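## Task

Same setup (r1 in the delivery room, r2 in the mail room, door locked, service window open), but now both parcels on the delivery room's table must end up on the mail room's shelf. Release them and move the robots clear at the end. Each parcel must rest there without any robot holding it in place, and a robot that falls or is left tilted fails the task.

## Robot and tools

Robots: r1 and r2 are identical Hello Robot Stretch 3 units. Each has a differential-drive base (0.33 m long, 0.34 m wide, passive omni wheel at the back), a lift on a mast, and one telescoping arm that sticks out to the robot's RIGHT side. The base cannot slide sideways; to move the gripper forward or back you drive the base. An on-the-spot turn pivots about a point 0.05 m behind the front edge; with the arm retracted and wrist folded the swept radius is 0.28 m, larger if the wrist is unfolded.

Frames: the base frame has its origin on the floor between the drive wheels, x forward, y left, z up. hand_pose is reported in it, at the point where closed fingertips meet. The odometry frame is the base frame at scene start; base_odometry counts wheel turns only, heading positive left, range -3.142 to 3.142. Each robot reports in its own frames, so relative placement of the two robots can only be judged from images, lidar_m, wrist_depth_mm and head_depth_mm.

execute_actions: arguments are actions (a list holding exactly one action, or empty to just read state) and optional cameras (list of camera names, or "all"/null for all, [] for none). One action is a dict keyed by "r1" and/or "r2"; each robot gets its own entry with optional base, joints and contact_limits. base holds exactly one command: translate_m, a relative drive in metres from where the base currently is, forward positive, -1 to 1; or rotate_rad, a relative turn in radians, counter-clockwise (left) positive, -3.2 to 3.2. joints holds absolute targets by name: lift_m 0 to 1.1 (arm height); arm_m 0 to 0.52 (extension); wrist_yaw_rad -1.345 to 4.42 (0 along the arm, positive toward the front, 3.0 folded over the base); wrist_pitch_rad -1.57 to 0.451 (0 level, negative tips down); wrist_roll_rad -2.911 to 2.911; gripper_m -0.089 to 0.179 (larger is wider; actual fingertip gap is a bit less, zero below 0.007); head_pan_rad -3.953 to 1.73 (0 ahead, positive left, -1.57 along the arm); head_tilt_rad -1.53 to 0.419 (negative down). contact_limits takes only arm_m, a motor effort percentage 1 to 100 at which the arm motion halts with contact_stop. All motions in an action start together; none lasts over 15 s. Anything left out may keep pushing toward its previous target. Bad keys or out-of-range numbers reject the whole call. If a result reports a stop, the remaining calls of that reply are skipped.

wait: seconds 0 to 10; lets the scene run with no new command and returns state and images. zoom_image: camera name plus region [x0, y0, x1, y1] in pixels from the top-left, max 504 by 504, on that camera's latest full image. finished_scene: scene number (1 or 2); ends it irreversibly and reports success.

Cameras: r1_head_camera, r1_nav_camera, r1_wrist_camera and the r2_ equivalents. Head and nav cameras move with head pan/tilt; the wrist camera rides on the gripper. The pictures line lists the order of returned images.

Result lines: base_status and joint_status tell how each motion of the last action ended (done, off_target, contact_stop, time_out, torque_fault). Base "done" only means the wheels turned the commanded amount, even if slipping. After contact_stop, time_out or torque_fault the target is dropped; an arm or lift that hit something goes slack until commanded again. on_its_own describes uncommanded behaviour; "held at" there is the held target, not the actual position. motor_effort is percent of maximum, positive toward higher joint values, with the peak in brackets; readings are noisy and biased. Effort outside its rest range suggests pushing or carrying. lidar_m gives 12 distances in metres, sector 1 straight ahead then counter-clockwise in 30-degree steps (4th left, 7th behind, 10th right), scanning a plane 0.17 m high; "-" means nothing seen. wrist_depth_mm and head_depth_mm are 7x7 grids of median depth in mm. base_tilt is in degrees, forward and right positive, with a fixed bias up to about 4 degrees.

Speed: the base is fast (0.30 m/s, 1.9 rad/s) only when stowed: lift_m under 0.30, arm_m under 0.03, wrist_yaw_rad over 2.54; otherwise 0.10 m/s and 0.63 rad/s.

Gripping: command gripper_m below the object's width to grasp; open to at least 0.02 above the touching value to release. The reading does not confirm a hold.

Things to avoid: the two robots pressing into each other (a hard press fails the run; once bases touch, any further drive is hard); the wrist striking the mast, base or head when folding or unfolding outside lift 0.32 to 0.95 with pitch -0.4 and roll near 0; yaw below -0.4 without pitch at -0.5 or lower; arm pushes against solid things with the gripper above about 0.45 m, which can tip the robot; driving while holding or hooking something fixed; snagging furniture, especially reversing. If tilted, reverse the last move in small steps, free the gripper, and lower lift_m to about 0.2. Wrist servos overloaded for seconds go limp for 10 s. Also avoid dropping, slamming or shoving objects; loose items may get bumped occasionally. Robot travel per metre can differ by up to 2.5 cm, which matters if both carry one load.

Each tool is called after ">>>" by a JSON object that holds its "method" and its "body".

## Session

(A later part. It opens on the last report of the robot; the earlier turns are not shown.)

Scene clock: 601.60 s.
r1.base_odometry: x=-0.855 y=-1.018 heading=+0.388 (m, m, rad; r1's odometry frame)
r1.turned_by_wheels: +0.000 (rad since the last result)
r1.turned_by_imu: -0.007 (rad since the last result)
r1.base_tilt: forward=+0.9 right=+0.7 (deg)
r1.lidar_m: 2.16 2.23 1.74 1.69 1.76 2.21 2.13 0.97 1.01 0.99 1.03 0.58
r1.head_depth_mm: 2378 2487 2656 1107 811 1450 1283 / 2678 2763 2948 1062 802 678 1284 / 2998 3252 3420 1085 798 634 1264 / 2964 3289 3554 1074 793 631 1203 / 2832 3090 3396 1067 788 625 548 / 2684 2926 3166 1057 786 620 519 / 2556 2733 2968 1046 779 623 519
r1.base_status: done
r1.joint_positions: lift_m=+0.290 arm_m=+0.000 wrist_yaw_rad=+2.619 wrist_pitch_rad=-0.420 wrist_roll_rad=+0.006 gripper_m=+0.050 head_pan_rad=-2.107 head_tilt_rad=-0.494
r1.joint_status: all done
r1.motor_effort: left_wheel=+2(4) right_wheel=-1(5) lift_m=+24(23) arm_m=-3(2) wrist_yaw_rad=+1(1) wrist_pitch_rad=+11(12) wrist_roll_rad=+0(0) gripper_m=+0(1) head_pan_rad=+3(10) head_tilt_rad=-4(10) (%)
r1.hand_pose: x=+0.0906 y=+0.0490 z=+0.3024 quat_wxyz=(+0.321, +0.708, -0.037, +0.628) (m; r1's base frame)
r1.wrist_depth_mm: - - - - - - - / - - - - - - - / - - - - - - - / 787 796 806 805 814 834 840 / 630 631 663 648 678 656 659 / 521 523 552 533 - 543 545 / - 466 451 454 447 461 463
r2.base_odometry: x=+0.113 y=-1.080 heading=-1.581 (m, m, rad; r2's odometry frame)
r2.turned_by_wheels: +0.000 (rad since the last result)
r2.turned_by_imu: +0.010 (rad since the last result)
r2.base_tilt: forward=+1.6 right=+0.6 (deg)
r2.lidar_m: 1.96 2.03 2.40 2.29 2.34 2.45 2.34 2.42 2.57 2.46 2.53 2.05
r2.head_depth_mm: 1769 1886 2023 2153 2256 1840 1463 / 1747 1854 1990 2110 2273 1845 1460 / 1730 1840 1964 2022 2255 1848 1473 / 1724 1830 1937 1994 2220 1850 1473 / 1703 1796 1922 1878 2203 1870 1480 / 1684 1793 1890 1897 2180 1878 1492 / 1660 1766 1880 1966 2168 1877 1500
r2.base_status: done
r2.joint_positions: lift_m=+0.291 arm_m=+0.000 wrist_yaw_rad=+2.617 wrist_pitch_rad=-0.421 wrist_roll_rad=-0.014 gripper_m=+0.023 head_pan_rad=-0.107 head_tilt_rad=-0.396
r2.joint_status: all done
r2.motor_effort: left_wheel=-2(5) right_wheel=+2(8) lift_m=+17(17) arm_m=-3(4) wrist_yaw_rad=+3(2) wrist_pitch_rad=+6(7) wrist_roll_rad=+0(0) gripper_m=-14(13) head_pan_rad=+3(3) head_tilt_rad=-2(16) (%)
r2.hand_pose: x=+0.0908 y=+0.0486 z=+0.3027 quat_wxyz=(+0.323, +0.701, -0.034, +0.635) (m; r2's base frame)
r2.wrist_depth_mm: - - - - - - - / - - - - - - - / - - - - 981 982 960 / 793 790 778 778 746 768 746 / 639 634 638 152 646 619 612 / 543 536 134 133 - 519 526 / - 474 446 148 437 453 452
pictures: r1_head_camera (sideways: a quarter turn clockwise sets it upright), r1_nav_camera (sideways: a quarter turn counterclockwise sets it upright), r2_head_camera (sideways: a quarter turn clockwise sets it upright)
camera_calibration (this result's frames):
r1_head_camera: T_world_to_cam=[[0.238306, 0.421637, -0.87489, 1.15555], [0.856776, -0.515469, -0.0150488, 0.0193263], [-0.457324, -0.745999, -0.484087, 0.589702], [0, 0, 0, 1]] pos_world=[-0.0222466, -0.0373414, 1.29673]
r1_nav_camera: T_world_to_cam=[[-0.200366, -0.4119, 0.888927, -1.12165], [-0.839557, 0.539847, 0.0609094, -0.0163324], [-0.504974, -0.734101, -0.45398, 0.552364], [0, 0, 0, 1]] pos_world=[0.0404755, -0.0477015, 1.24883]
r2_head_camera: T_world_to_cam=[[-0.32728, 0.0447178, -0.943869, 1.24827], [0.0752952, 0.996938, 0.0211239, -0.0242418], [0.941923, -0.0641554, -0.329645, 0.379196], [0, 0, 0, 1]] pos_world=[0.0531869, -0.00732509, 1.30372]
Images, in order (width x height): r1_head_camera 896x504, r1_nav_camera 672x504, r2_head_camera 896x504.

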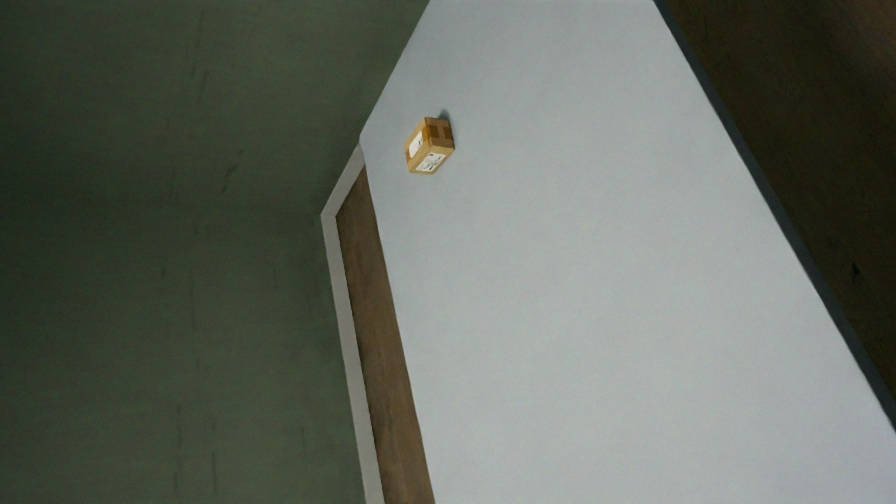

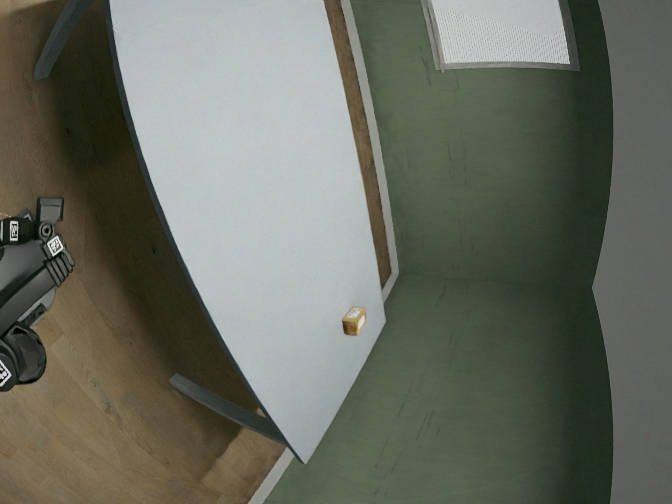

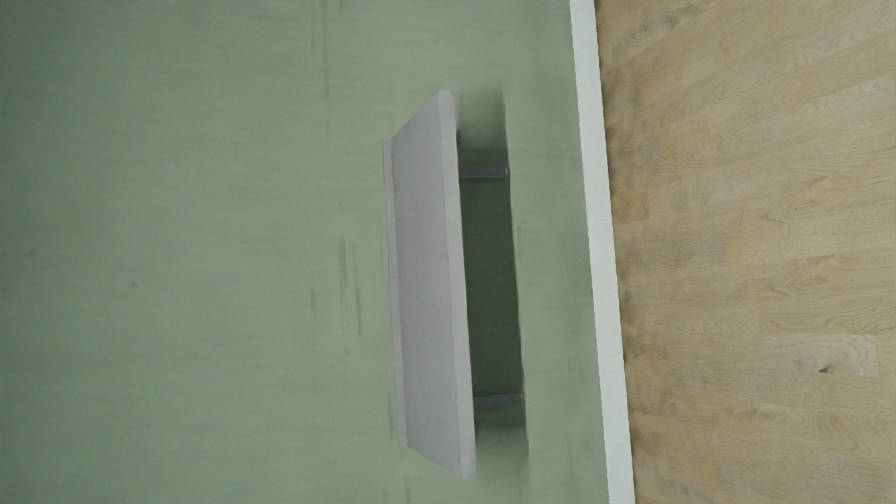

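>>> {"method": "execute_actions", "body": {"actions": [{"r1": {"base": {"translate_m": -0.652}, "joints": {"lift_m": 0.78, "wrist_yaw_rad": 1.6, "gripper_m": 0.125, "head_pan_rad": -1.6, "head_tilt_rad": -0.62}}, "r2": {"base": {"translate_m": 1.0}, "joints": {"lift_m": 0.80, "wrist_yaw_rad": 1.57, "arm_m": 0.19, "head_tilt_rad": -0.6, "head_pan_rad": -0.3}}}], "cameras": ["r2_head_camera", "r2_wrist_camera", "r1_head_camera"]}}

Scene clock: 664.57 s.
r1.base_odometry: x=-1.458 y=-1.265 heading=+0.388 (m, m, rad; r1's odometry frame)
r1.turned_by_wheels: +0.000 (rad since the last result)
r1.turned_by_imu: -0.004 (rad since the last result)
r1.base_tilt: forward=+0.9 right=+0.6 (deg)
r1.lidar_m: 2.81 2.37 1.75 1.70 1.77 1.54 1.49 1.55 0.41 0.97 1.02 1.17
r1.head_depth_mm: 2599 2908 3069 2222 709 582 607 / 2585 2849 3030 902 708 581 528 / 2595 2864 3053 896 702 577 - / 2544 2822 2985 848 699 574 - / 2575 2850 2923 882 691 571 1135 / 2539 2831 2915 877 691 570 1131 / 2542 2827 2887 869 686 567 1135
r1.base_status: done
r1.joint_positions: lift_m=+0.780 arm_m=+0.000 wrist_yaw_rad=+1.602 wrist_pitch_rad=-0.420 wrist_roll_rad=+0.006 gripper_m=+0.125 head_pan_rad=-1.607 head_tilt_rad=-0.612
r1.joint_status: all done
r1.motor_effort: left_wheel=+2(5) right_wheel=-2(5) lift_m=+33(34) arm_m=-3(2) wrist_yaw_rad=-2(3) wrist_pitch_rad=+11(11) wrist_roll_rad=+0(0) gripper_m=+1(82) head_pan_rad=+3(25) head_tilt_rad=-4(14) (%)
r1.hand_pose: x=+0.2027 y=-0.1383 z=+0.7920 quat_wxyz=(+0.586, +0.600, -0.377, +0.392) (m; r1's base frame)
r1.wrist_depth_mm: - - - - - - - / - - - - 803 625 651 / - - - - - 400 408 / - - - - - 314 298 / - - - - - 332 236 / - - - - - 309 202 / 985 945 989 974 990 964 176
r2.base_odometry: x=+0.102 y=-2.080 heading=-1.581 (m, m, rad; r2's odometry frame)
r2.turned_by_wheels: +0.000 (rad since the last result)
r2.turned_by_imu: +0.009 (rad since the last result)
r2.base_tilt: forward=+1.8 right=+0.5 (deg)
r2.lidar_m: 0.96 1.00 1.34 2.32 2.39 3.21 3.32 3.43 2.55 2.44 1.39 1.00
r2.head_depth_mm: 912 1004 1120 1225 794 1516 1272 / 884 976 1082 1013 772 1504 1273 / 861 941 1039 1018 775 1468 1283 / 833 913 1010 1026 777 1429 1284 / 812 886 977 1029 782 1401 1289 / 791 861 945 1001 786 691 1291 / 771 837 920 984 791 673 1302
r2.base_status: done
r2.joint_positions: lift_m=+0.799 arm_m=+0.190 wrist_yaw_rad=+1.572 wrist_pitch_rad=-0.422 wrist_roll_rad=-0.014 gripper_m=+0.023 head_pan_rad=-0.293 head_tilt_rad=-0.593
r2.joint_status: all done
r2.motor_effort: left_wheel=-2(5) right_wheel=+1(9) lift_m=+65(69) arm_m=+2(1) wrist_yaw_rad=-1(0) wrist_pitch_rad=+6(7) wrist_roll_rad=+0(0) gripper_m=-14(14) head_pan_rad=-4(21) head_tilt_rad=-4(25) (%)
r2.hand_pose: x=+0.2026 y=-0.3345 z=+0.8110 quat_wxyz=(+0.596, +0.591, -0.379, +0.389) (m; r2's base frame)
r2.wrist_depth_mm: 815 812 791 799 824 862 852 / 601 594 584 577 631 875 901 / 463 470 471 471 474 983 995 / - - - - - - - / - - - 152 - - - / - - 134 134 - - - / - - 981 148 947 978 985
pictures: r1_head_camera (sideways: a quarter turn clockwise sets it upright), r2_head_camera (sideways: a quarter turn clockwise sets it upright), r2_wrist_camera
camera_calibration (this result's frames):
r1_head_camera: T_world_to_cam=[[0.0106035, 0.583868, -0.811779, 1.07464], [0.999087, -0.0397922, -0.0155701, 0.0191346], [-0.0413934, -0.810873, -0.583757, 0.716842], [0, 0, 0, 1]] pos_world=[-0.000839664, -0.0454207, 1.29113]
r2_head_camera: T_world_to_cam=[[-0.483885, 0.155925, -0.861129, 1.14128], [0.262933, 0.964439, 0.0268844, -0.0328797], [0.834698, -0.21341, -0.507676, 0.61152], [0, 0, 0, 1]] pos_world=[0.050459, -0.0157392, 1.29413]
r2_wrist_camera: T_world_to_cam=[[-0.0266481, -0.999638, -0.00364975, -0.328512], [-0.551744, 0.0177526, -0.833824, 0.828203], [0.833588, -0.0202061, -0.552018, 0.440852], [0, 0, 0, 1]] pos_world=[0.0807128, -0.334188, 0.932735]
Images, in order (width x height): r1_head_camera 896x504, r2_head_camera 896x504, r2_wrist_camera 644x364.

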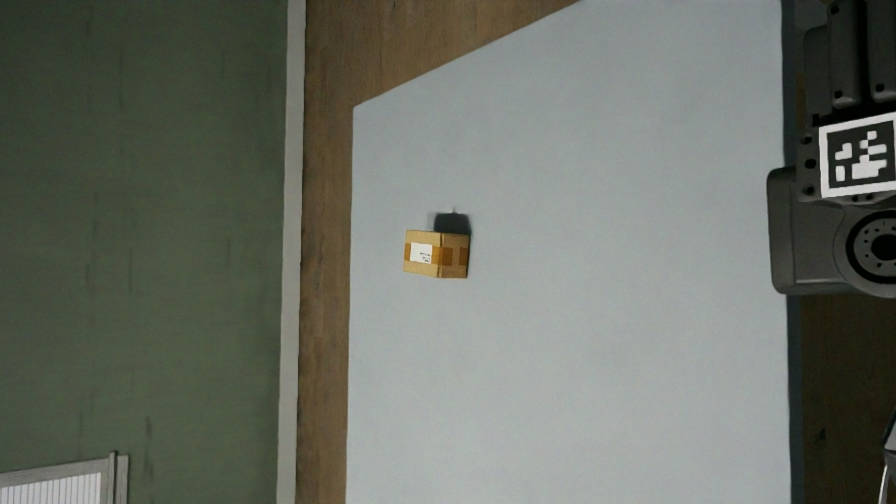

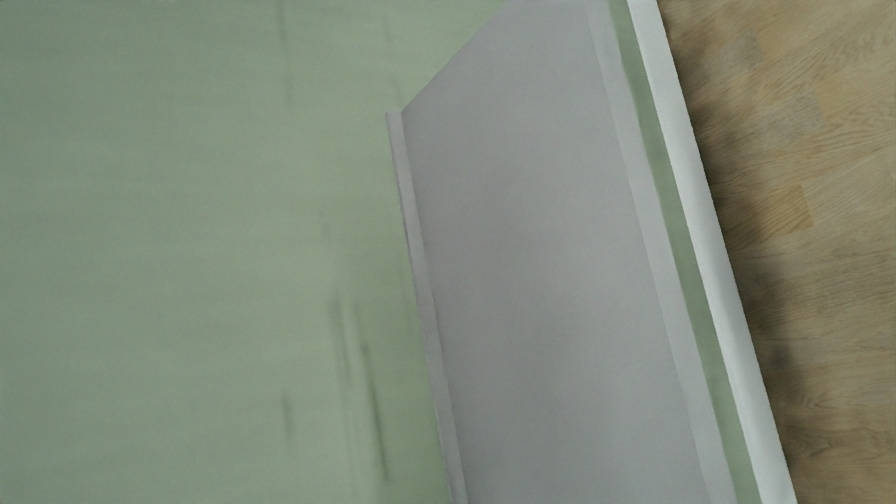

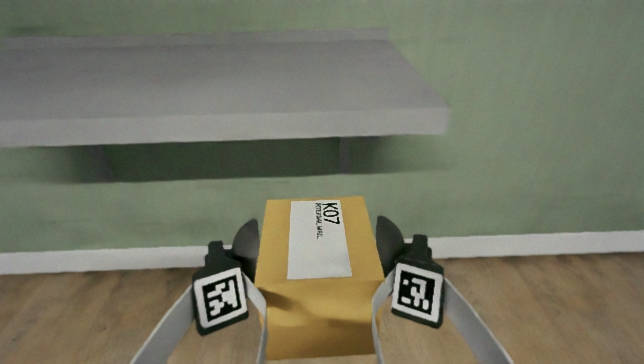

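>>> {"method": "zoom_image", "body": {"camera": "r1_head_camera", "region": [390, 200, 490, 290]}}

Region (390, 200, 490, 290) of r1_head_camera's 896x504 image, scaled by 5.040, with more detail than that image has; it fills the top 454 rows of this view, and the rest is white.

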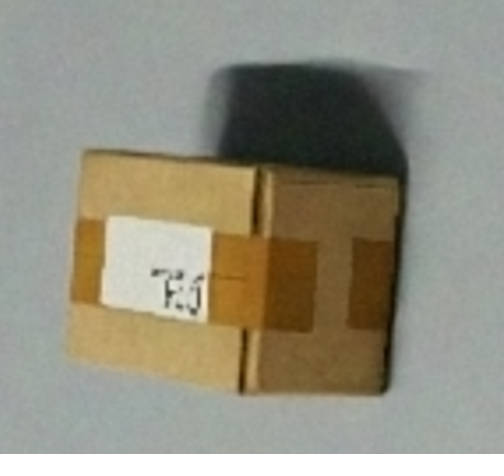

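>>> {"method": "execute_actions", "body": {"actions": [{"r1": {"joints": {"lift_m": 0.777, "wrist_yaw_rad": -0.122, "arm_m": 0.35}}, "r2": {"base": {"translate_m": 0.415}, "joints": {"lift_m": 0.79, "head_tilt_rad": -0.9, "head_pan_rad": -0.9}}}], "cameras": ["r2_head_camera", "r2_wrist_camera", "r1_wrist_camera"]}}

Scene clock: 695.50 s.
r1.base_odometry: x=-1.458 y=-1.265 heading=+0.388 (m, m, rad; r1's odometry frame)
r1.turned_by_wheels: +0.000 (rad since the last result)
r1.turned_by_imu: +0.000 (rad since the last result)
r1.base_tilt: forward=+0.8 right=+0.6 (deg)
r1.lidar_m: 2.81 2.36 1.75 1.70 1.77 1.54 1.49 1.55 0.41 0.97 1.02 1.17
r1.head_depth_mm: 2605 2878 3044 2210 709 598 - / 2577 2912 2999 907 731 - - / 2614 2822 3047 - 680 576 1140 / 2549 2819 2999 - 677 574 1139 / 2581 2851 2945 881 692 571 1134 / 2513 2868 2952 876 687 569 1139 / 2571 2799 2856 867 683 566 1132
r1.base_status: not commanded
r1.joint_positions: lift_m=+0.777 arm_m=+0.350 wrist_yaw_rad=-0.121 wrist_pitch_rad=-0.420 wrist_roll_rad=+0.006 gripper_m=+0.125 head_pan_rad=-1.607 head_tilt_rad=-0.612
r1.joint_status: all done
r1.motor_effort: left_wheel=+2(2) right_wheel=-1(1) lift_m=+23(31) arm_m=+1(1) wrist_yaw_rad=+0(2) wrist_pitch_rad=+11(11) wrist_roll_rad=+0(0) gripper_m=+0(0) head_pan_rad=+2(2) head_tilt_rad=-3(4) (%)
r1.hand_pose: x=-0.0486 y=-0.7172 z=+0.7895 quat_wxyz=(+0.679, +0.105, -0.701, -0.190) (m; r1's base frame)
r1.wrist_depth_mm: - - - - - - - / - - - - - - - / 368 370 376 380 386 390 - / 275 276 280 187 284 289 293 / 220 221 224 149 218 229 230 / 183 190 181 157 181 195 190 / 161 153 158 159 160 156 162
r2.base_odometry: x=+0.098 y=-2.495 heading=-1.581 (m, m, rad; r2's odometry frame)
r2.turned_by_wheels: +0.000 (rad since the last result)
r2.turned_by_imu: +0.004 (rad since the last result)
r2.base_tilt: forward=+1.5 right=+0.6 (deg)
r2.lidar_m: 0.55 0.57 0.76 2.02 2.40 3.19 3.74 3.48 2.53 2.24 0.78 0.57
r2.head_depth_mm: 1192 1480 1880 1745 1369 1269 1125 / 995 1198 1491 691 578 1230 1124 / 857 1001 1184 692 568 517 1114 / 755 860 942 698 595 519 466 / 672 756 816 699 597 521 461 / 605 673 755 707 600 523 463 / 553 607 675 701 603 524 465
r2.base_status: done
r2.joint_positions: lift_m=+0.791 arm_m=+0.190 wrist_yaw_rad=+1.572 wrist_pitch_rad=-0.422 wrist_roll_rad=-0.014 gripper_m=+0.023 head_pan_rad=-0.893 head_tilt_rad=-0.889
r2.joint_status: all done
r2.motor_effort: left_wheel=-2(1) right_wheel=+3(6) lift_m=+17(54) arm_m=+3(2) wrist_yaw_rad=-1(1) wrist_pitch_rad=+7(7) wrist_roll_rad=+0(0) gripper_m=-13(14) head_pan_rad=-3(38) head_tilt_rad=-6(33) (%)
r2.hand_pose: x=+0.2026 y=-0.3345 z=+0.8026 quat_wxyz=(+0.596, +0.591, -0.379, +0.389) (m; r2's base frame)
r2.wrist_depth_mm: 427 427 437 434 436 437 440 / 455 457 467 463 455 482 473 / 403 398 393 383 378 505 523 / 307 305 301 298 292 306 578 / 247 246 248 152 248 239 632 / 209 207 134 133 - 201 200 / 179 178 172 148 171 174 173
pictures: r1_wrist_camera, r2_head_camera (sideways: a quarter turn clockwise sets it upright), r2_wrist_camera
camera_calibration (this result's frames):
r1_wrist_camera: T_world_to_cam=[[-0.99388, 0.108218, 0.0221848, 0.00915018], [0.0385672, 0.528104, -0.848303, 1.08987], [-0.103518, -0.842256, -0.529045, -0.0297422], [0, 0, 0, 1]] pos_world=[-0.0360179, -0.601606, 0.908604]
r2_head_camera: T_world_to_cam=[[-0.455002, 0.580369, -0.675385, 0.898989], [0.767213, 0.640515, 0.0335389, -0.0446075], [0.45206, -0.502904, -0.736702, 0.911779], [0, 0, 0, 1]] pos_world=[0.0310865, -0.0346357, 1.28037]
r2_wrist_camera: T_world_to_cam=[[-0.026648, -0.999638, -0.00364938, -0.328543], [-0.551756, 0.0177525, -0.833816, 0.821211], [0.83358, -0.0202059, -0.55203, 0.43624], [0, 0, 0, 1]] pos_world=[0.0807128, -0.334188, 0.924357]
Images, in order (width x height): r1_wrist_camera 644x364, r2_head_camera 896x504, r2_wrist_camera 644x364.

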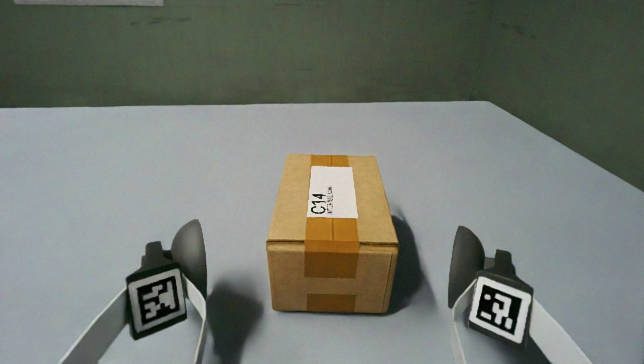

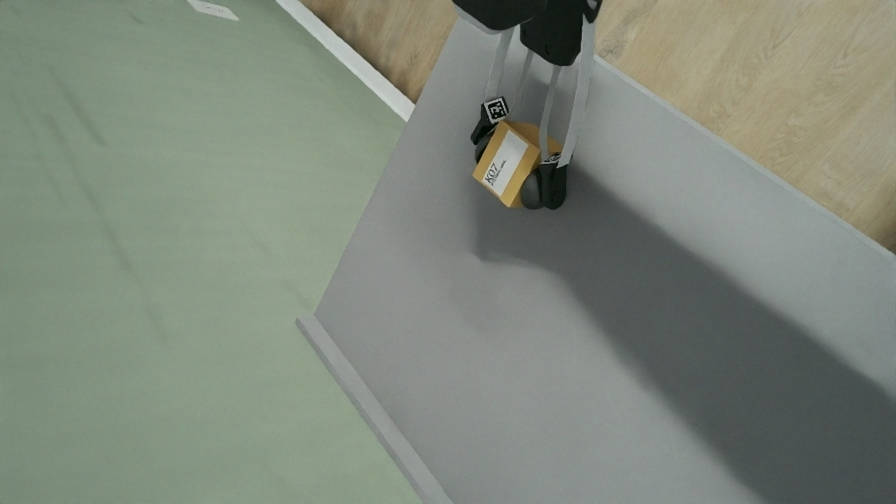

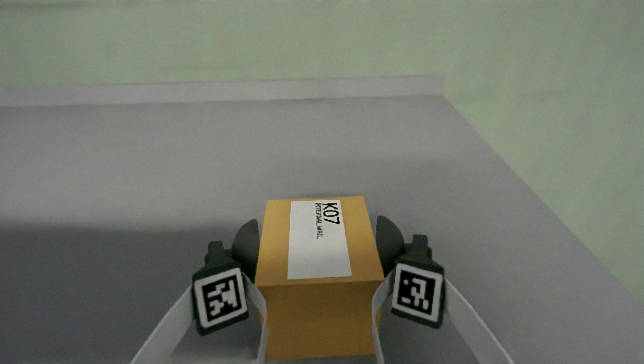

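>>> {"method": "zoom_image", "body": {"camera": "r1_wrist_camera", "region": [180, 140, 480, 340]}}

Region (180, 140, 480, 340) of r1_wrist_camera's 644x364 image, scaled by 1.680.

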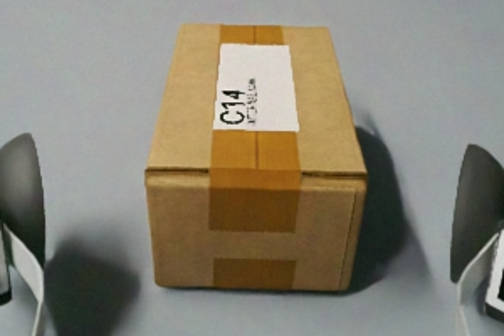

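>>> {"method": "execute_actions", "body": {"actions": [{"r1": {"joints": {"arm_m": 0.3815, "wrist_yaw_rad": -0.146, "gripper_m": 0.03}}, "r2": {"joints": {"lift_m": 0.7805, "gripper_m": 0.11}}}], "cameras": ["r2_wrist_camera", "r1_wrist_camera"]}}

Scene clock: 816.93 s.
r1.base_odometry: x=-1.458 y=-1.265 heading=+0.388 (m, m, rad; r1's odometry frame)
r1.turned_by_wheels: +0.000 (rad since the last result)
r1.turned_by_imu: +0.000 (rad since the last result)
r1.base_tilt: forward=+0.7 right=+0.8 (deg)
r1.lidar_m: 2.81 2.37 1.76 1.70 1.77 1.54 1.49 1.55 0.41 0.97 1.01 1.17
r1.head_depth_mm: 2608 2892 3030 2196 709 596 - / 2596 2860 3103 900 741 - - / 2596 2870 3048 - 701 576 1146 / 2556 2893 2990 - 698 573 1135 / 2532 2900 2907 886 691 570 1136 / 2522 2867 2913 880 689 568 1132 / 2527 2819 2847 867 687 567 1125
r1.base_status: not commanded
r1.joint_positions: lift_m=+0.777 arm_m=+0.381 wrist_yaw_rad=-0.145 wrist_pitch_rad=-0.420 wrist_roll_rad=+0.006 gripper_m=+0.031 head_pan_rad=-1.607 head_tilt_rad=-0.612
r1.joint_status: all done
r1.motor_effort: left_wheel=+2(2) right_wheel=-2(1) lift_m=+24(24) arm_m=+1(2) wrist_yaw_rad=-2(2) wrist_pitch_rad=+11(11) wrist_roll_rad=+0(0) gripper_m=-17(92) head_pan_rad=+3(3) head_tilt_rad=-4(4) (%)
r1.hand_pose: x=-0.0539 y=-0.7480 z=+0.7895 quat_wxyz=(+0.677, +0.097, -0.702, -0.198) (m; r1's base frame)
r1.wrist_depth_mm: - - - - - - - / - - - - - - - / 367 372 374 382 388 390 - / 275 276 279 186 284 289 292 / 219 221 222 148 227 227 230 / 183 184 127 128 127 189 189 / 156 157 154 138 151 161 161
r2.base_odometry: x=+0.098 y=-2.495 heading=-1.581 (m, m, rad; r2's odometry frame)
r2.turned_by_wheels: +0.000 (rad since the last result)
r2.turned_by_imu: +0.001 (rad since the last result)
r2.base_tilt: forward=+1.7 right=+0.6 (deg)
r2.lidar_m: 0.55 0.56 0.76 2.03 2.40 3.20 3.74 3.48 2.52 2.25 0.78 0.57
r2.head_depth_mm: 1188 1477 1888 1744 1373 1267 1128 / 994 1189 1489 705 589 1231 1132 / 860 1002 1182 692 569 517 1116 / 753 862 944 697 594 519 468 / 673 757 818 701 598 522 460 / 606 674 755 705 599 522 462 / 552 607 676 699 603 526 465
r2.base_status: not commanded
r2.joint_positions: lift_m=+0.781 arm_m=+0.190 wrist_yaw_rad=+1.572 wrist_pitch_rad=-0.422 wrist_roll_rad=-0.014 gripper_m=+0.110 head_pan_rad=-0.893 head_tilt_rad=-0.889
r2.joint_status: all done
r2.motor_effort: left_wheel=-2(2) right_wheel=+2(3) lift_m=+16(16) arm_m=+3(2) wrist_yaw_rad=-1(2) wrist_pitch_rad=+6(6) wrist_roll_rad=+0(0) gripper_m=+0(81) head_pan_rad=-3(3) head_tilt_rad=-6(6) (%)
r2.hand_pose: x=+0.2026 y=-0.3345 z=+0.7931 quat_wxyz=(+0.596, +0.591, -0.379, +0.389) (m; r2's base frame)
r2.wrist_depth_mm: 420 428 432 431 443 434 440 / 463 456 455 454 460 474 485 / 380 373 370 366 363 510 530 / 290 287 283 281 277 275 579 / 236 234 230 155 231 225 623 / 196 200 188 135 184 192 189 / 170 163 166 150 161 160 163
pictures: r1_wrist_camera, r2_wrist_camera
camera_calibration (this result's frames):
r1_wrist_camera: T_world_to_cam=[[-0.991055, 0.131601, 0.0221853, 0.024923], [0.0509964, 0.527049, -0.848303, 1.10622], [-0.12333, -0.839584, -0.529046, -0.0552878], [0, 0, 0, 1]] pos_world=[-0.0385316, -0.632729, 0.908604]
r2_wrist_camera: T_world_to_cam=[[-0.0266504, -0.999638, -0.00365016, -0.328577], [-0.551731, 0.0177539, -0.833833, 0.813307], [0.833596, -0.0202081, -0.552005, 0.430973], [0, 0, 0, 1]] pos_world=[0.0807129, -0.334189, 0.914862]
Images, in order (width x height): r1_wrist_camera 644x364, r2_wrist_camera 644x364.

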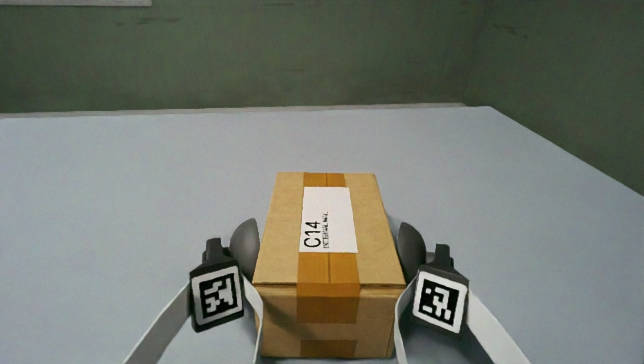

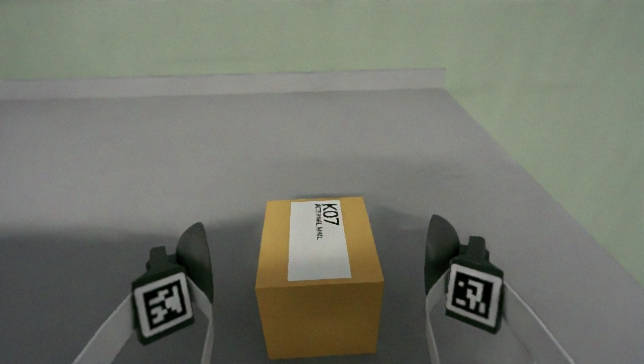

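>>> {"method": "execute_actions", "body": {"actions": [{"r1": {"base": {"translate_m": 0.19}, "joints": {"lift_m": 0.795, "arm_m": 0.17, "wrist_yaw_rad": 2.3, "head_pan_rad": -1.2, "head_tilt_rad": -1.0}}, "r2": {"base": {"translate_m": -0.18}}}], "cameras": ["r2_wrist_camera", "r1_wrist_camera", "r1_head_camera", "r1_nav_camera"]}}

Scene clock: 827.83 s.
r1.base_odometry: x=-1.283 y=-1.193 heading=+0.388 (m, m, rad; r1's odometry frame)
r1.turned_by_wheels: +0.000 (rad since the last result)
r1.turned_by_imu: +0.001 (rad since the last result)
r1.base_tilt: forward=+0.8 right=+0.7 (deg)
r1.lidar_m: 2.62 2.36 1.75 1.70 1.77 1.73 1.68 0.55 1.01 0.98 1.02 0.99
r1.head_depth_mm: 2465 830 738 600 574 1222 1102 / 2464 825 735 590 1282 1210 1114 / 985 818 696 - 1315 1201 - / 973 814 693 614 1322 1194 - / 964 803 690 617 1318 1194 1096 / 958 799 684 632 463 1188 1081 / 950 791 681 1409 1289 1177 1073
r1.base_status: done
r1.joint_positions: lift_m=+0.795 arm_m=+0.170 wrist_yaw_rad=+2.298 wrist_pitch_rad=-0.423 wrist_roll_rad=+0.006 gripper_m=+0.031 head_pan_rad=-1.207 head_tilt_rad=-0.987
r1.joint_status: all done
r1.motor_effort: left_wheel=+2(5) right_wheel=-1(2) lift_m=+34(36) arm_m=-3(1) wrist_yaw_rad=+4(4) wrist_pitch_rad=+13(13) wrist_roll_rad=+0(0) gripper_m=-17(16) head_pan_rad=+2(21) head_tilt_rad=-7(31) (%)
r1.hand_pose: x=+0.1458 y=-0.1665 z=+0.8063 quat_wxyz=(+0.418, +0.693, -0.148, +0.568) (m; r1's base frame)
r1.wrist_depth_mm: - - - - - - - / - - - - - - - / - - - - - - - / - - - 190 - - - / - - - 149 - - 804 / - - 127 127 128 - 847 / 994 993 976 138 941 986 975
r2.base_odometry: x=+0.100 y=-2.315 heading=-1.581 (m, m, rad; r2's odometry frame)
r2.turned_by_wheels: +0.000 (rad since the last result)
r2.turned_by_imu: -0.001 (rad since the last result)
r2.base_tilt: forward=+1.7 right=+0.6 (deg)
r2.lidar_m: 0.73 0.75 1.01 2.32 2.39 3.21 3.55 3.51 2.53 2.43 1.05 0.76
r2.head_depth_mm: 1608 2004 2050 1737 1403 1266 1130 / 1351 1613 1930 1748 1464 1274 1132 / 1159 1349 1605 748 1459 1278 1136 / 1017 1162 1269 695 1416 1290 1142 / 904 1023 847 667 611 1301 1147 / 818 910 852 705 600 1229 1148 / 746 820 844 708 603 530 1132
r2.base_status: done
r2.joint_positions: lift_m=+0.781 arm_m=+0.190 wrist_yaw_rad=+1.572 wrist_pitch_rad=-0.422 wrist_roll_rad=-0.014 gripper_m=+0.110 head_pan_rad=-0.893 head_tilt_rad=-0.889
r2.joint_status: not commanded
r2.motor_effort: left_wheel=-2(6) right_wheel=+2(2) lift_m=+17(17) arm_m=+3(3) wrist_yaw_rad=-2(2) wrist_pitch_rad=+7(7) wrist_roll_rad=+0(0) gripper_m=+0(0) head_pan_rad=-3(3) head_tilt_rad=-7(6) (%)
r2.hand_pose: x=+0.2026 y=-0.3345 z=+0.7931 quat_wxyz=(+0.596, +0.591, -0.379, +0.389) (m; r2's base frame)
r2.wrist_depth_mm: 597 595 604 599 599 611 616 / 547 542 536 519 518 661 679 / 376 373 368 305 362 692 742 / 293 286 283 283 277 275 812 / 253 251 258 260 257 264 897 / 970 954 954 942 - - - / - 949 997 968 978 968 939
pictures: r1_head_camera (sideways: a quarter turn clockwise sets it upright), r1_nav_camera (sideways: a quarter turn counterclockwise sets it upright), r1_wrist_camera, r2_wrist_camera
camera_calibration (this result's frames):
r1_head_camera: T_world_to_cam=[[-0.309239, 0.782033, -0.541105, 0.723872], [0.933503, 0.358222, -0.0157714, 0.0197889], [0.181502, -0.510001, -0.840807, 1.04978], [0, 0, 0, 1]] pos_world=[0.0148389, -0.0377918, 1.27467]
r1_nav_camera: T_world_to_cam=[[0.328732, -0.755567, 0.566616, -0.704792], [-0.932905, -0.353202, 0.0702549, -0.0278867], [0.147048, -0.551694, -0.820981, 1.02576], [0, 0, 0, 1]] pos_world=[0.0548354, 0.0235409, 1.24344]
r1_wrist_camera: T_world_to_cam=[[0.674402, -0.738032, 0.0221511, -0.241682], [-0.379914, -0.372572, -0.846673, 0.715588], [0.633125, 0.562583, -0.531652, 0.591726], [0, 0, 0, 1]] pos_world=[0.0602172, -0.244656, 0.925815]
r2_wrist_camera: T_world_to_cam=[[-0.0266506, -0.999638, -0.00365081, -0.328577], [-0.551712, 0.0177541, -0.833846, 0.813319], [0.833609, -0.0202083, -0.551986, 0.430956], [0, 0, 0, 1]] pos_world=[0.080713, -0.334189, 0.914865]
Images, in order (width x height): r1_head_camera 896x504, r1_nav_camera 672x504, r1_wrist_camera 644x364, r2_wrist_camera 644x364.

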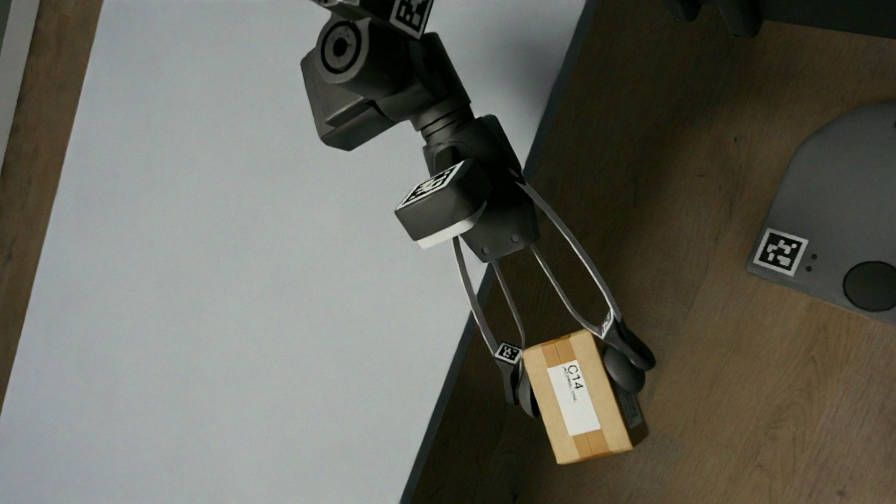

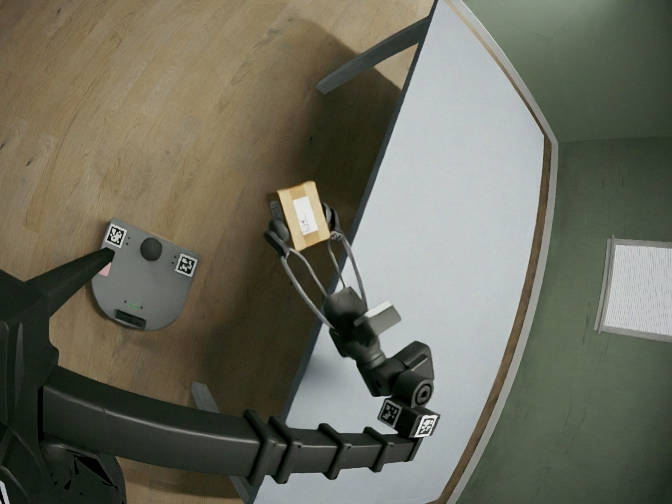

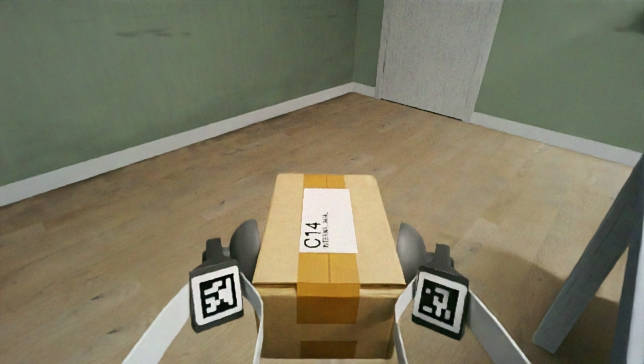

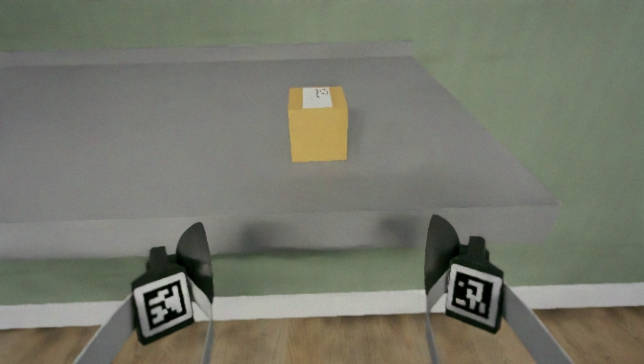

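>>> {"method": "execute_actions", "body": {"actions": [{"r1": {"base": {"translate_m": 0.065}, "joints": {"lift_m": 0.72, "arm_m": 0.085, "wrist_yaw_rad": 2.62}}, "r2": {"base": {"translate_m": -0.06}, "joints": {"lift_m": 0.68, "arm_m": 0.11, "wrist_yaw_rad": 2.4, "gripper_m": 0.05}}}], "cameras": ["r1_head_camera", "r1_nav_camera"]}}

Scene clock: 873.10 s.
r1.base_odometry: x=-1.222 y=-1.168 heading=+0.388 (m, m, rad; r1's odometry frame)
r1.turned_by_wheels: +0.000 (rad since the last result)
r1.turned_by_imu: +0.000 (rad since the last result)
r1.base_tilt: forward=+0.9 right=+0.7 (deg)
r1.lidar_m: 2.55 2.36 1.75 1.70 1.77 1.80 1.74 0.61 1.01 0.98 1.02 0.93
r1.head_depth_mm: 2497 829 706 621 - - - / 2436 820 702 620 1309 1208 1116 / 981 819 700 621 1359 1181 - / 977 810 692 606 1350 1175 - / 967 804 689 623 1329 1194 1041 / 959 799 681 635 1321 1202 448 / 941 793 678 1419 1309 1181 1064
r1.base_status: done
r1.joint_positions: lift_m=+0.720 arm_m=+0.085 wrist_yaw_rad=+2.618 wrist_pitch_rad=-0.424 wrist_roll_rad=+0.006 gripper_m=+0.031 head_pan_rad=-1.207 head_tilt_rad=-0.987
r1.joint_status: all done
r1.motor_effort: left_wheel=+2(6) right_wheel=-1(4) lift_m=+25(29) arm_m=-3(2) wrist_yaw_rad=+3(6) wrist_pitch_rad=+13(13) wrist_roll_rad=+0(0) gripper_m=-16(17) head_pan_rad=+2(3) head_tilt_rad=-5(6) (%)
r1.hand_pose: x=+0.0905 y=-0.0365 z=+0.7316 quat_wxyz=(+0.323, +0.708, -0.036, +0.627) (m; r1's base frame)
r1.wrist_depth_mm: - - - - - - - / - - - - - - - / - - - - - - - / - - - 190 - - - / - - - 149 - - - / - - 127 127 127 - - / 866 918 879 138 876 930 922
r2.base_odometry: x=+0.101 y=-2.255 heading=-1.581 (m, m, rad; r2's odometry frame)
r2.turned_by_wheels: +0.000 (rad since the last result)
r2.turned_by_imu: +0.000 (rad since the last result)
r2.base_tilt: forward=+1.8 right=+0.6 (deg)
r2.lidar_m: 0.79 0.81 1.10 2.31 2.39 3.19 3.48 3.50 2.53 2.44 1.13 0.82
r2.head_depth_mm: 1747 2162 2038 1700 1451 1296 1090 / 1460 1765 1992 1704 1463 1303 1093 / 1260 1466 1742 1677 1475 1281 1138 / 1110 1268 1376 741 1470 1287 1139 / 985 1104 849 684 1420 1293 1144 / 888 988 852 688 627 1295 1148 / 808 892 859 707 602 1254 1151
r2.base_status: done
r2.joint_positions: lift_m=+0.681 arm_m=+0.110 wrist_yaw_rad=+2.397 wrist_pitch_rad=-0.421 wrist_roll_rad=-0.014 gripper_m=+0.050 head_pan_rad=-0.893 head_tilt_rad=-0.889
r2.joint_status: all done
r2.motor_effort: left_wheel=-2(5) right_wheel=+2(3) lift_m=+16(19) arm_m=-3(3) wrist_yaw_rad=+2(2) wrist_pitch_rad=+6(7) wrist_roll_rad=+0(0) gripper_m=+0(80) head_pan_rad=-3(3) head_tilt_rad=-6(6) (%)
r2.hand_pose: x=+0.1306 y=-0.0905 z=+0.6929 quat_wxyz=(+0.390, +0.693, -0.111, +0.595) (m; r2's base frame)
r2.wrist_depth_mm: - - 532 398 330 302 294 / - - - - 817 263 224 / - - - - 907 734 620 / - - - - 994 780 640 / - - - - - 828 679 / - - - - - 898 724 / 884 890 858 878 862 854 761
pictures: r1_head_camera (sideways: a quarter turn clockwise sets it upright), r1_nav_camera (sideways: a quarter turn counterclockwise sets it upright)
camera_calibration (this result's frames):
r1_head_camera: T_world_to_cam=[[-0.309337, 0.782066, -0.541003, 0.723739], [0.933468, 0.358312, -0.0157711, 0.0197888], [0.181514, -0.509888, -0.840873, 1.04987], [0, 0, 0, 1]] pos_world=[0.0148413, -0.0377879, 1.27466]
r1_nav_camera: T_world_to_cam=[[0.328828, -0.7556, 0.566516, -0.704662], [-0.932869, -0.353299, 0.0702551, -0.0278873], [0.147065, -0.551587, -0.821051, 1.02585], [0, 0, 0, 1]] pos_world=[0.0548306, 0.0235522, 1.24344]
Images, in order (width x height): r1_head_camera 896x504, r1_nav_camera 672x504.

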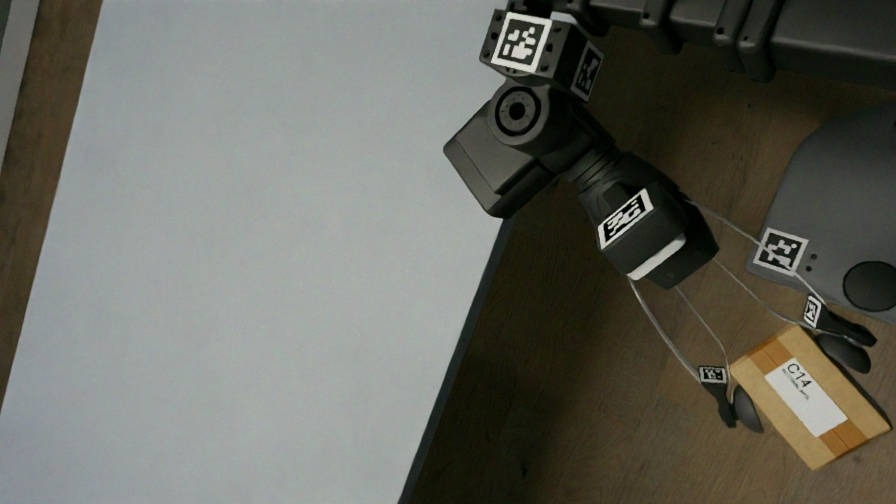

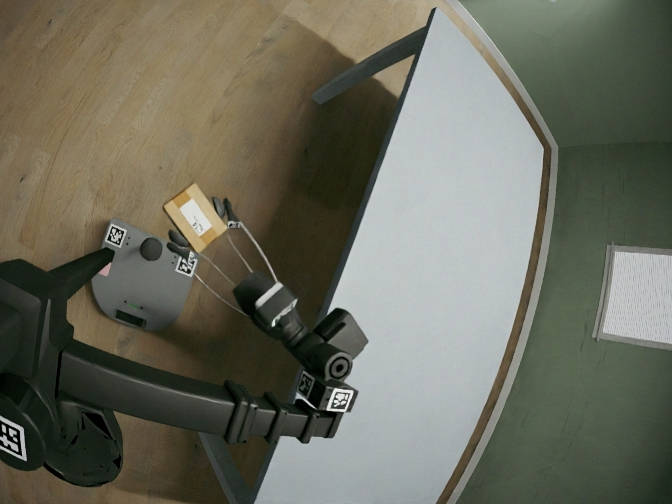

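>>> {"method": "execute_actions", "body": {"actions": [{"r1": {"base": {"translate_m": 0.40}, "joints": {"lift_m": 0.295, "arm_m": 0.0, "head_pan_rad": -0.4, "head_tilt_rad": -0.45}}, "r2": {"base": {"translate_m": -0.365}, "joints": {"lift_m": 0.294, "arm_m": 0.0, "wrist_yaw_rad": 2.62, "head_pan_rad": -2.6, "head_tilt_rad": -0.3}}}], "cameras": ["r1_wrist_camera", "r2_nav_camera"]}}

Scene clock: 889.37 s.
r1.base_odometry: x=-0.852 y=-1.017 heading=+0.388 (m, m, rad; r1's odometry frame)
r1.turned_by_wheels: +0.000 (rad since the last result)
r1.turned_by_imu: +0.003 (rad since the last result)
r1.base_tilt: forward=+0.7 right=+0.7 (deg)
r1.lidar_m: 2.16 2.23 1.74 1.69 1.76 2.21 2.14 0.97 1.01 0.99 1.03 0.58
r1.head_depth_mm: 2270 2487 2771 2842 849 661 544 / 2153 2373 2624 2799 2042 658 1246 / 2087 2232 2471 2667 2014 765 901 / - - 2361 2546 2007 1560 1290 / - - 2211 2450 2004 1565 1294 / - - 2143 2331 1985 1559 1275 / - - 2046 2242 1973 1548 1267
r1.base_status: done
r1.joint_positions: lift_m=+0.295 arm_m=+0.000 wrist_yaw_rad=+2.619 wrist_pitch_rad=-0.424 wrist_roll_rad=+0.006 gripper_m=+0.031 head_pan_rad=-0.407 head_tilt_rad=-0.456
r1.joint_status: all done
r1.motor_effort: left_wheel=+2(4) right_wheel=-1(4) lift_m=+24(26) arm_m=-3(4) wrist_yaw_rad=+1(2) wrist_pitch_rad=+14(14) wrist_roll_rad=+0(0) gripper_m=-17(16) head_pan_rad=+1(27) head_tilt_rad=+3(31) (%)
r1.hand_pose: x=+0.0904 y=+0.0485 z=+0.3065 quat_wxyz=(+0.323, +0.708, -0.036, +0.627) (m; r1's base frame)
r1.wrist_depth_mm: - - - - - - - / - - - - - - - / - - - - - - - / 792 794 797 189 824 826 844 / 638 640 650 149 654 662 663 / 528 531 127 127 127 546 548 / - 469 441 138 436 464 465
r2.base_odometry: x=+0.105 y=-1.890 heading=-1.581 (m, m, rad; r2's odometry frame)
r2.turned_by_wheels: +0.000 (rad since the last result)
r2.turned_by_imu: -0.002 (rad since the last result)
r2.base_tilt: forward=+1.6 right=+0.5 (deg)
r2.lidar_m: 1.15 1.19 1.61 2.31 2.39 3.18 3.14 3.24 2.54 2.44 1.67 1.20
r2.head_depth_mm: 2828 2950 3079 3219 2897 2058 1594 / 2996 3069 3282 3440 2915 2051 1594 / 3149 3311 3467 3677 2969 2059 1599 / 3348 3556 3756 3903 2937 2103 1604 / 3488 3666 3880 3990 2973 2088 1607 / 3216 3312 3436 3542 2987 2102 1620 / 2894 2941 3024 3141 3017 2102 1624
r2.base_status: done
r2.joint_positions: lift_m=+0.295 arm_m=+0.000 wrist_yaw_rad=+2.617 wrist_pitch_rad=-0.420 wrist_roll_rad=-0.014 gripper_m=+0.050 head_pan_rad=-2.593 head_tilt_rad=-0.309
r2.joint_status: all done
r2.motor_effort: left_wheel=-2(6) right_wheel=+1(7) lift_m=+16(15) arm_m=-3(4) wrist_yaw_rad=+1(3) wrist_pitch_rad=+6(6) wrist_roll_rad=+0(0) gripper_m=+0(0) head_pan_rad=-3(43) head_tilt_rad=+6(43) (%)
r2.hand_pose: x=+0.0909 y=+0.0487 z=+0.3070 quat_wxyz=(+0.322, +0.701, -0.034, +0.635) (m; r2's base frame)
r2.wrist_depth_mm: - - - - - - 909 / - - - - - - 925 / - - - - - - 936 / 821 781 791 768 789 773 764 / 650 646 681 636 647 625 618 / 544 536 - 536 - 530 523 / - 479 461 465 450 458 453
pictures: r1_wrist_camera, r2_nav_camera (sideways: a quarter turn counterclockwise sets it upright)
camera_calibration (this result's frames):
r1_wrist_camera: T_world_to_cam=[[0.872531, -0.488057, 0.0221375, -0.0646149], [-0.243705, -0.474064, -0.846092, 0.343872], [0.423436, 0.732846, -0.532577, 0.251117], [0, 0, 0, 1]] pos_world=[0.0338496, -0.0525488, 0.426118]
r2_nav_camera: T_world_to_cam=[[-0.261288, -0.131057, 0.956322, -1.19957], [-0.558466, 0.828609, -0.0390296, 0.0993497], [-0.787302, -0.544271, -0.289696, 0.334831], [0, 0, 0, 1]] pos_world=[0.00566418, -0.0572955, 1.24805]
Images, in order (width x height): r1_wrist_camera 644x364, r2_nav_camera 672x504.

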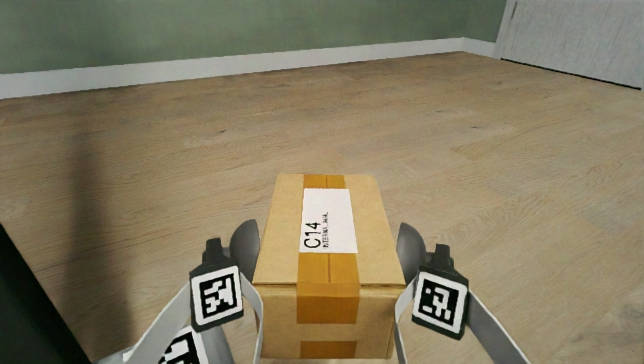

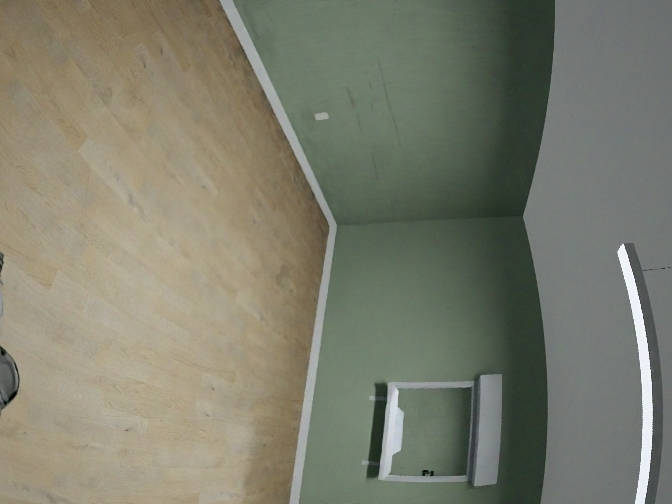

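>>> {"method": "execute_actions", "body": {"actions": [{"r1": {"base": {"translate_m": 1.0}}, "r2": {"base": {"translate_m": -1.0}}}], "cameras": ["r1_head_camera"]}}

Scene clock: 905.17 s.
r1.base_odometry: x=+0.073 y=-0.638 heading=+0.389 (m, m, rad; r1's odometry frame)
r1.turned_by_wheels: +0.000 (rad since the last result)
r1.turned_by_imu: +0.007 (rad since the last result)
r1.base_tilt: forward=+0.7 right=+0.6 (deg)
r1.lidar_m: 1.16 1.22 1.67 1.66 1.73 2.43 1.94 0.61 1.12 3.07 1.60 1.20
r1.head_depth_mm: 3913 - 1482 1658 1870 1602 1315 / - - 1463 1551 1781 1584 1301 / - - 1440 1462 1653 1575 1305 / - - 1416 1382 1543 1565 1298 / - - 1387 1302 1451 1541 1286 / - 1055 1145 1252 1389 1486 1286 / 923 1000 1087 1181 1308 1431 1278
r1.base_status: done
r1.joint_positions: lift_m=+0.295 arm_m=+0.000 wrist_yaw_rad=+2.619 wrist_pitch_rad=-0.424 wrist_roll_rad=+0.006 gripper_m=+0.031 head_pan_rad=-0.407 head_tilt_rad=-0.456
r1.joint_status: not commanded
r1.motor_effort: left_wheel=+1(8) right_wheel=-1(2) lift_m=+24(24) arm_m=-2(2) wrist_yaw_rad=+1(2) wrist_pitch_rad=+14(14) wrist_roll_rad=+0(0) gripper_m=-16(17) head_pan_rad=+4(3) head_tilt_rad=+3(3) (%)
r1.hand_pose: x=+0.0904 y=+0.0485 z=+0.3065 quat_wxyz=(+0.323, +0.708, -0.036, +0.627) (m; r1's base frame)
r1.wrist_depth_mm: - - - - - - 890 / - - - - - - 924 / - - - - - - 955 / 794 791 808 189 828 817 836 / 623 638 644 149 656 660 668 / 529 531 127 127 127 543 549 / - 463 446 138 434 464 467
r2.base_odometry: x=+0.115 y=-0.890 heading=-1.581 (m, m, rad; r2's odometry frame)
r2.turned_by_wheels: +0.000 (rad since the last result)
r2.turned_by_imu: -0.008 (rad since the last result)
r2.base_tilt: forward=+1.7 right=+0.5 (deg)
r2.lidar_m: 2.15 2.22 2.39 2.29 2.34 2.25 2.15 2.21 2.57 2.46 2.53 2.25
r2.head_depth_mm: 1755 2013 2141 2182 2288 2051 1591 / 2010 2100 2213 2311 2413 2055 1594 / 2122 2225 2344 2464 2565 2069 1605 / 2248 2373 2495 2644 2716 2089 1593 / 2397 2537 2659 2823 2867 2111 1612 / 2547 2722 2887 3046 3008 2097 1612 / 2764 2869 3033 3124 3001 2115 1621
r2.base_status: done
r2.joint_positions: lift_m=+0.295 arm_m=+0.000 wrist_yaw_rad=+2.617 wrist_pitch_rad=-0.420 wrist_roll_rad=-0.014 gripper_m=+0.050 head_pan_rad=-2.593 head_tilt_rad=-0.309
r2.joint_status: not commanded
r2.motor_effort: left_wheel=-1(9) right_wheel=+0(5) lift_m=+16(16) arm_m=-3(4) wrist_yaw_rad=+2(2) wrist_pitch_rad=+6(6) wrist_roll_rad=+0(0) gripper_m=-1(0) head_pan_rad=-4(3) head_tilt_rad=+5(5) (%)
r2.hand_pose: x=+0.0909 y=+0.0487 z=+0.3070 quat_wxyz=(+0.322, +0.701, -0.034, +0.635) (m; r2's base frame)
r2.wrist_depth_mm: - - - - - - - / - - - - - - - / - - - - - - 990 / 789 810 814 766 764 762 746 / 650 643 662 641 651 620 617 / 544 534 - 526 - 532 533 / - 476 468 465 453 455 456
pictures: r1_head_camera (sideways: a quarter turn clockwise sets it upright)
camera_calibration (this result's frames):
r1_head_camera: T_world_to_cam=[[-0.418467, 0.168845, -0.892399, 1.18239], [0.401188, 0.915876, -0.0148393, 0.0218334], [0.814821, -0.36423, -0.451002, 0.538892], [0, 0, 0, 1]] pos_world=[0.0469316, -0.0233574, 1.29853]
Images, in order (width x height): r1_head_camera 896x504.

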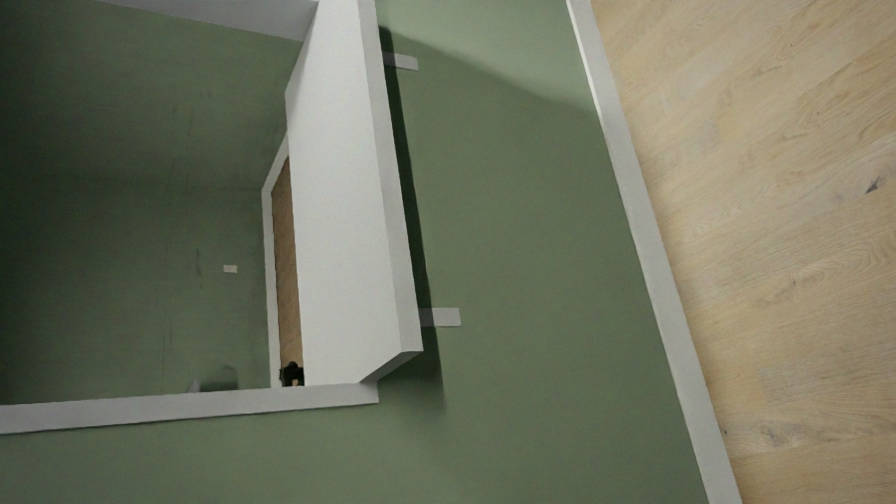

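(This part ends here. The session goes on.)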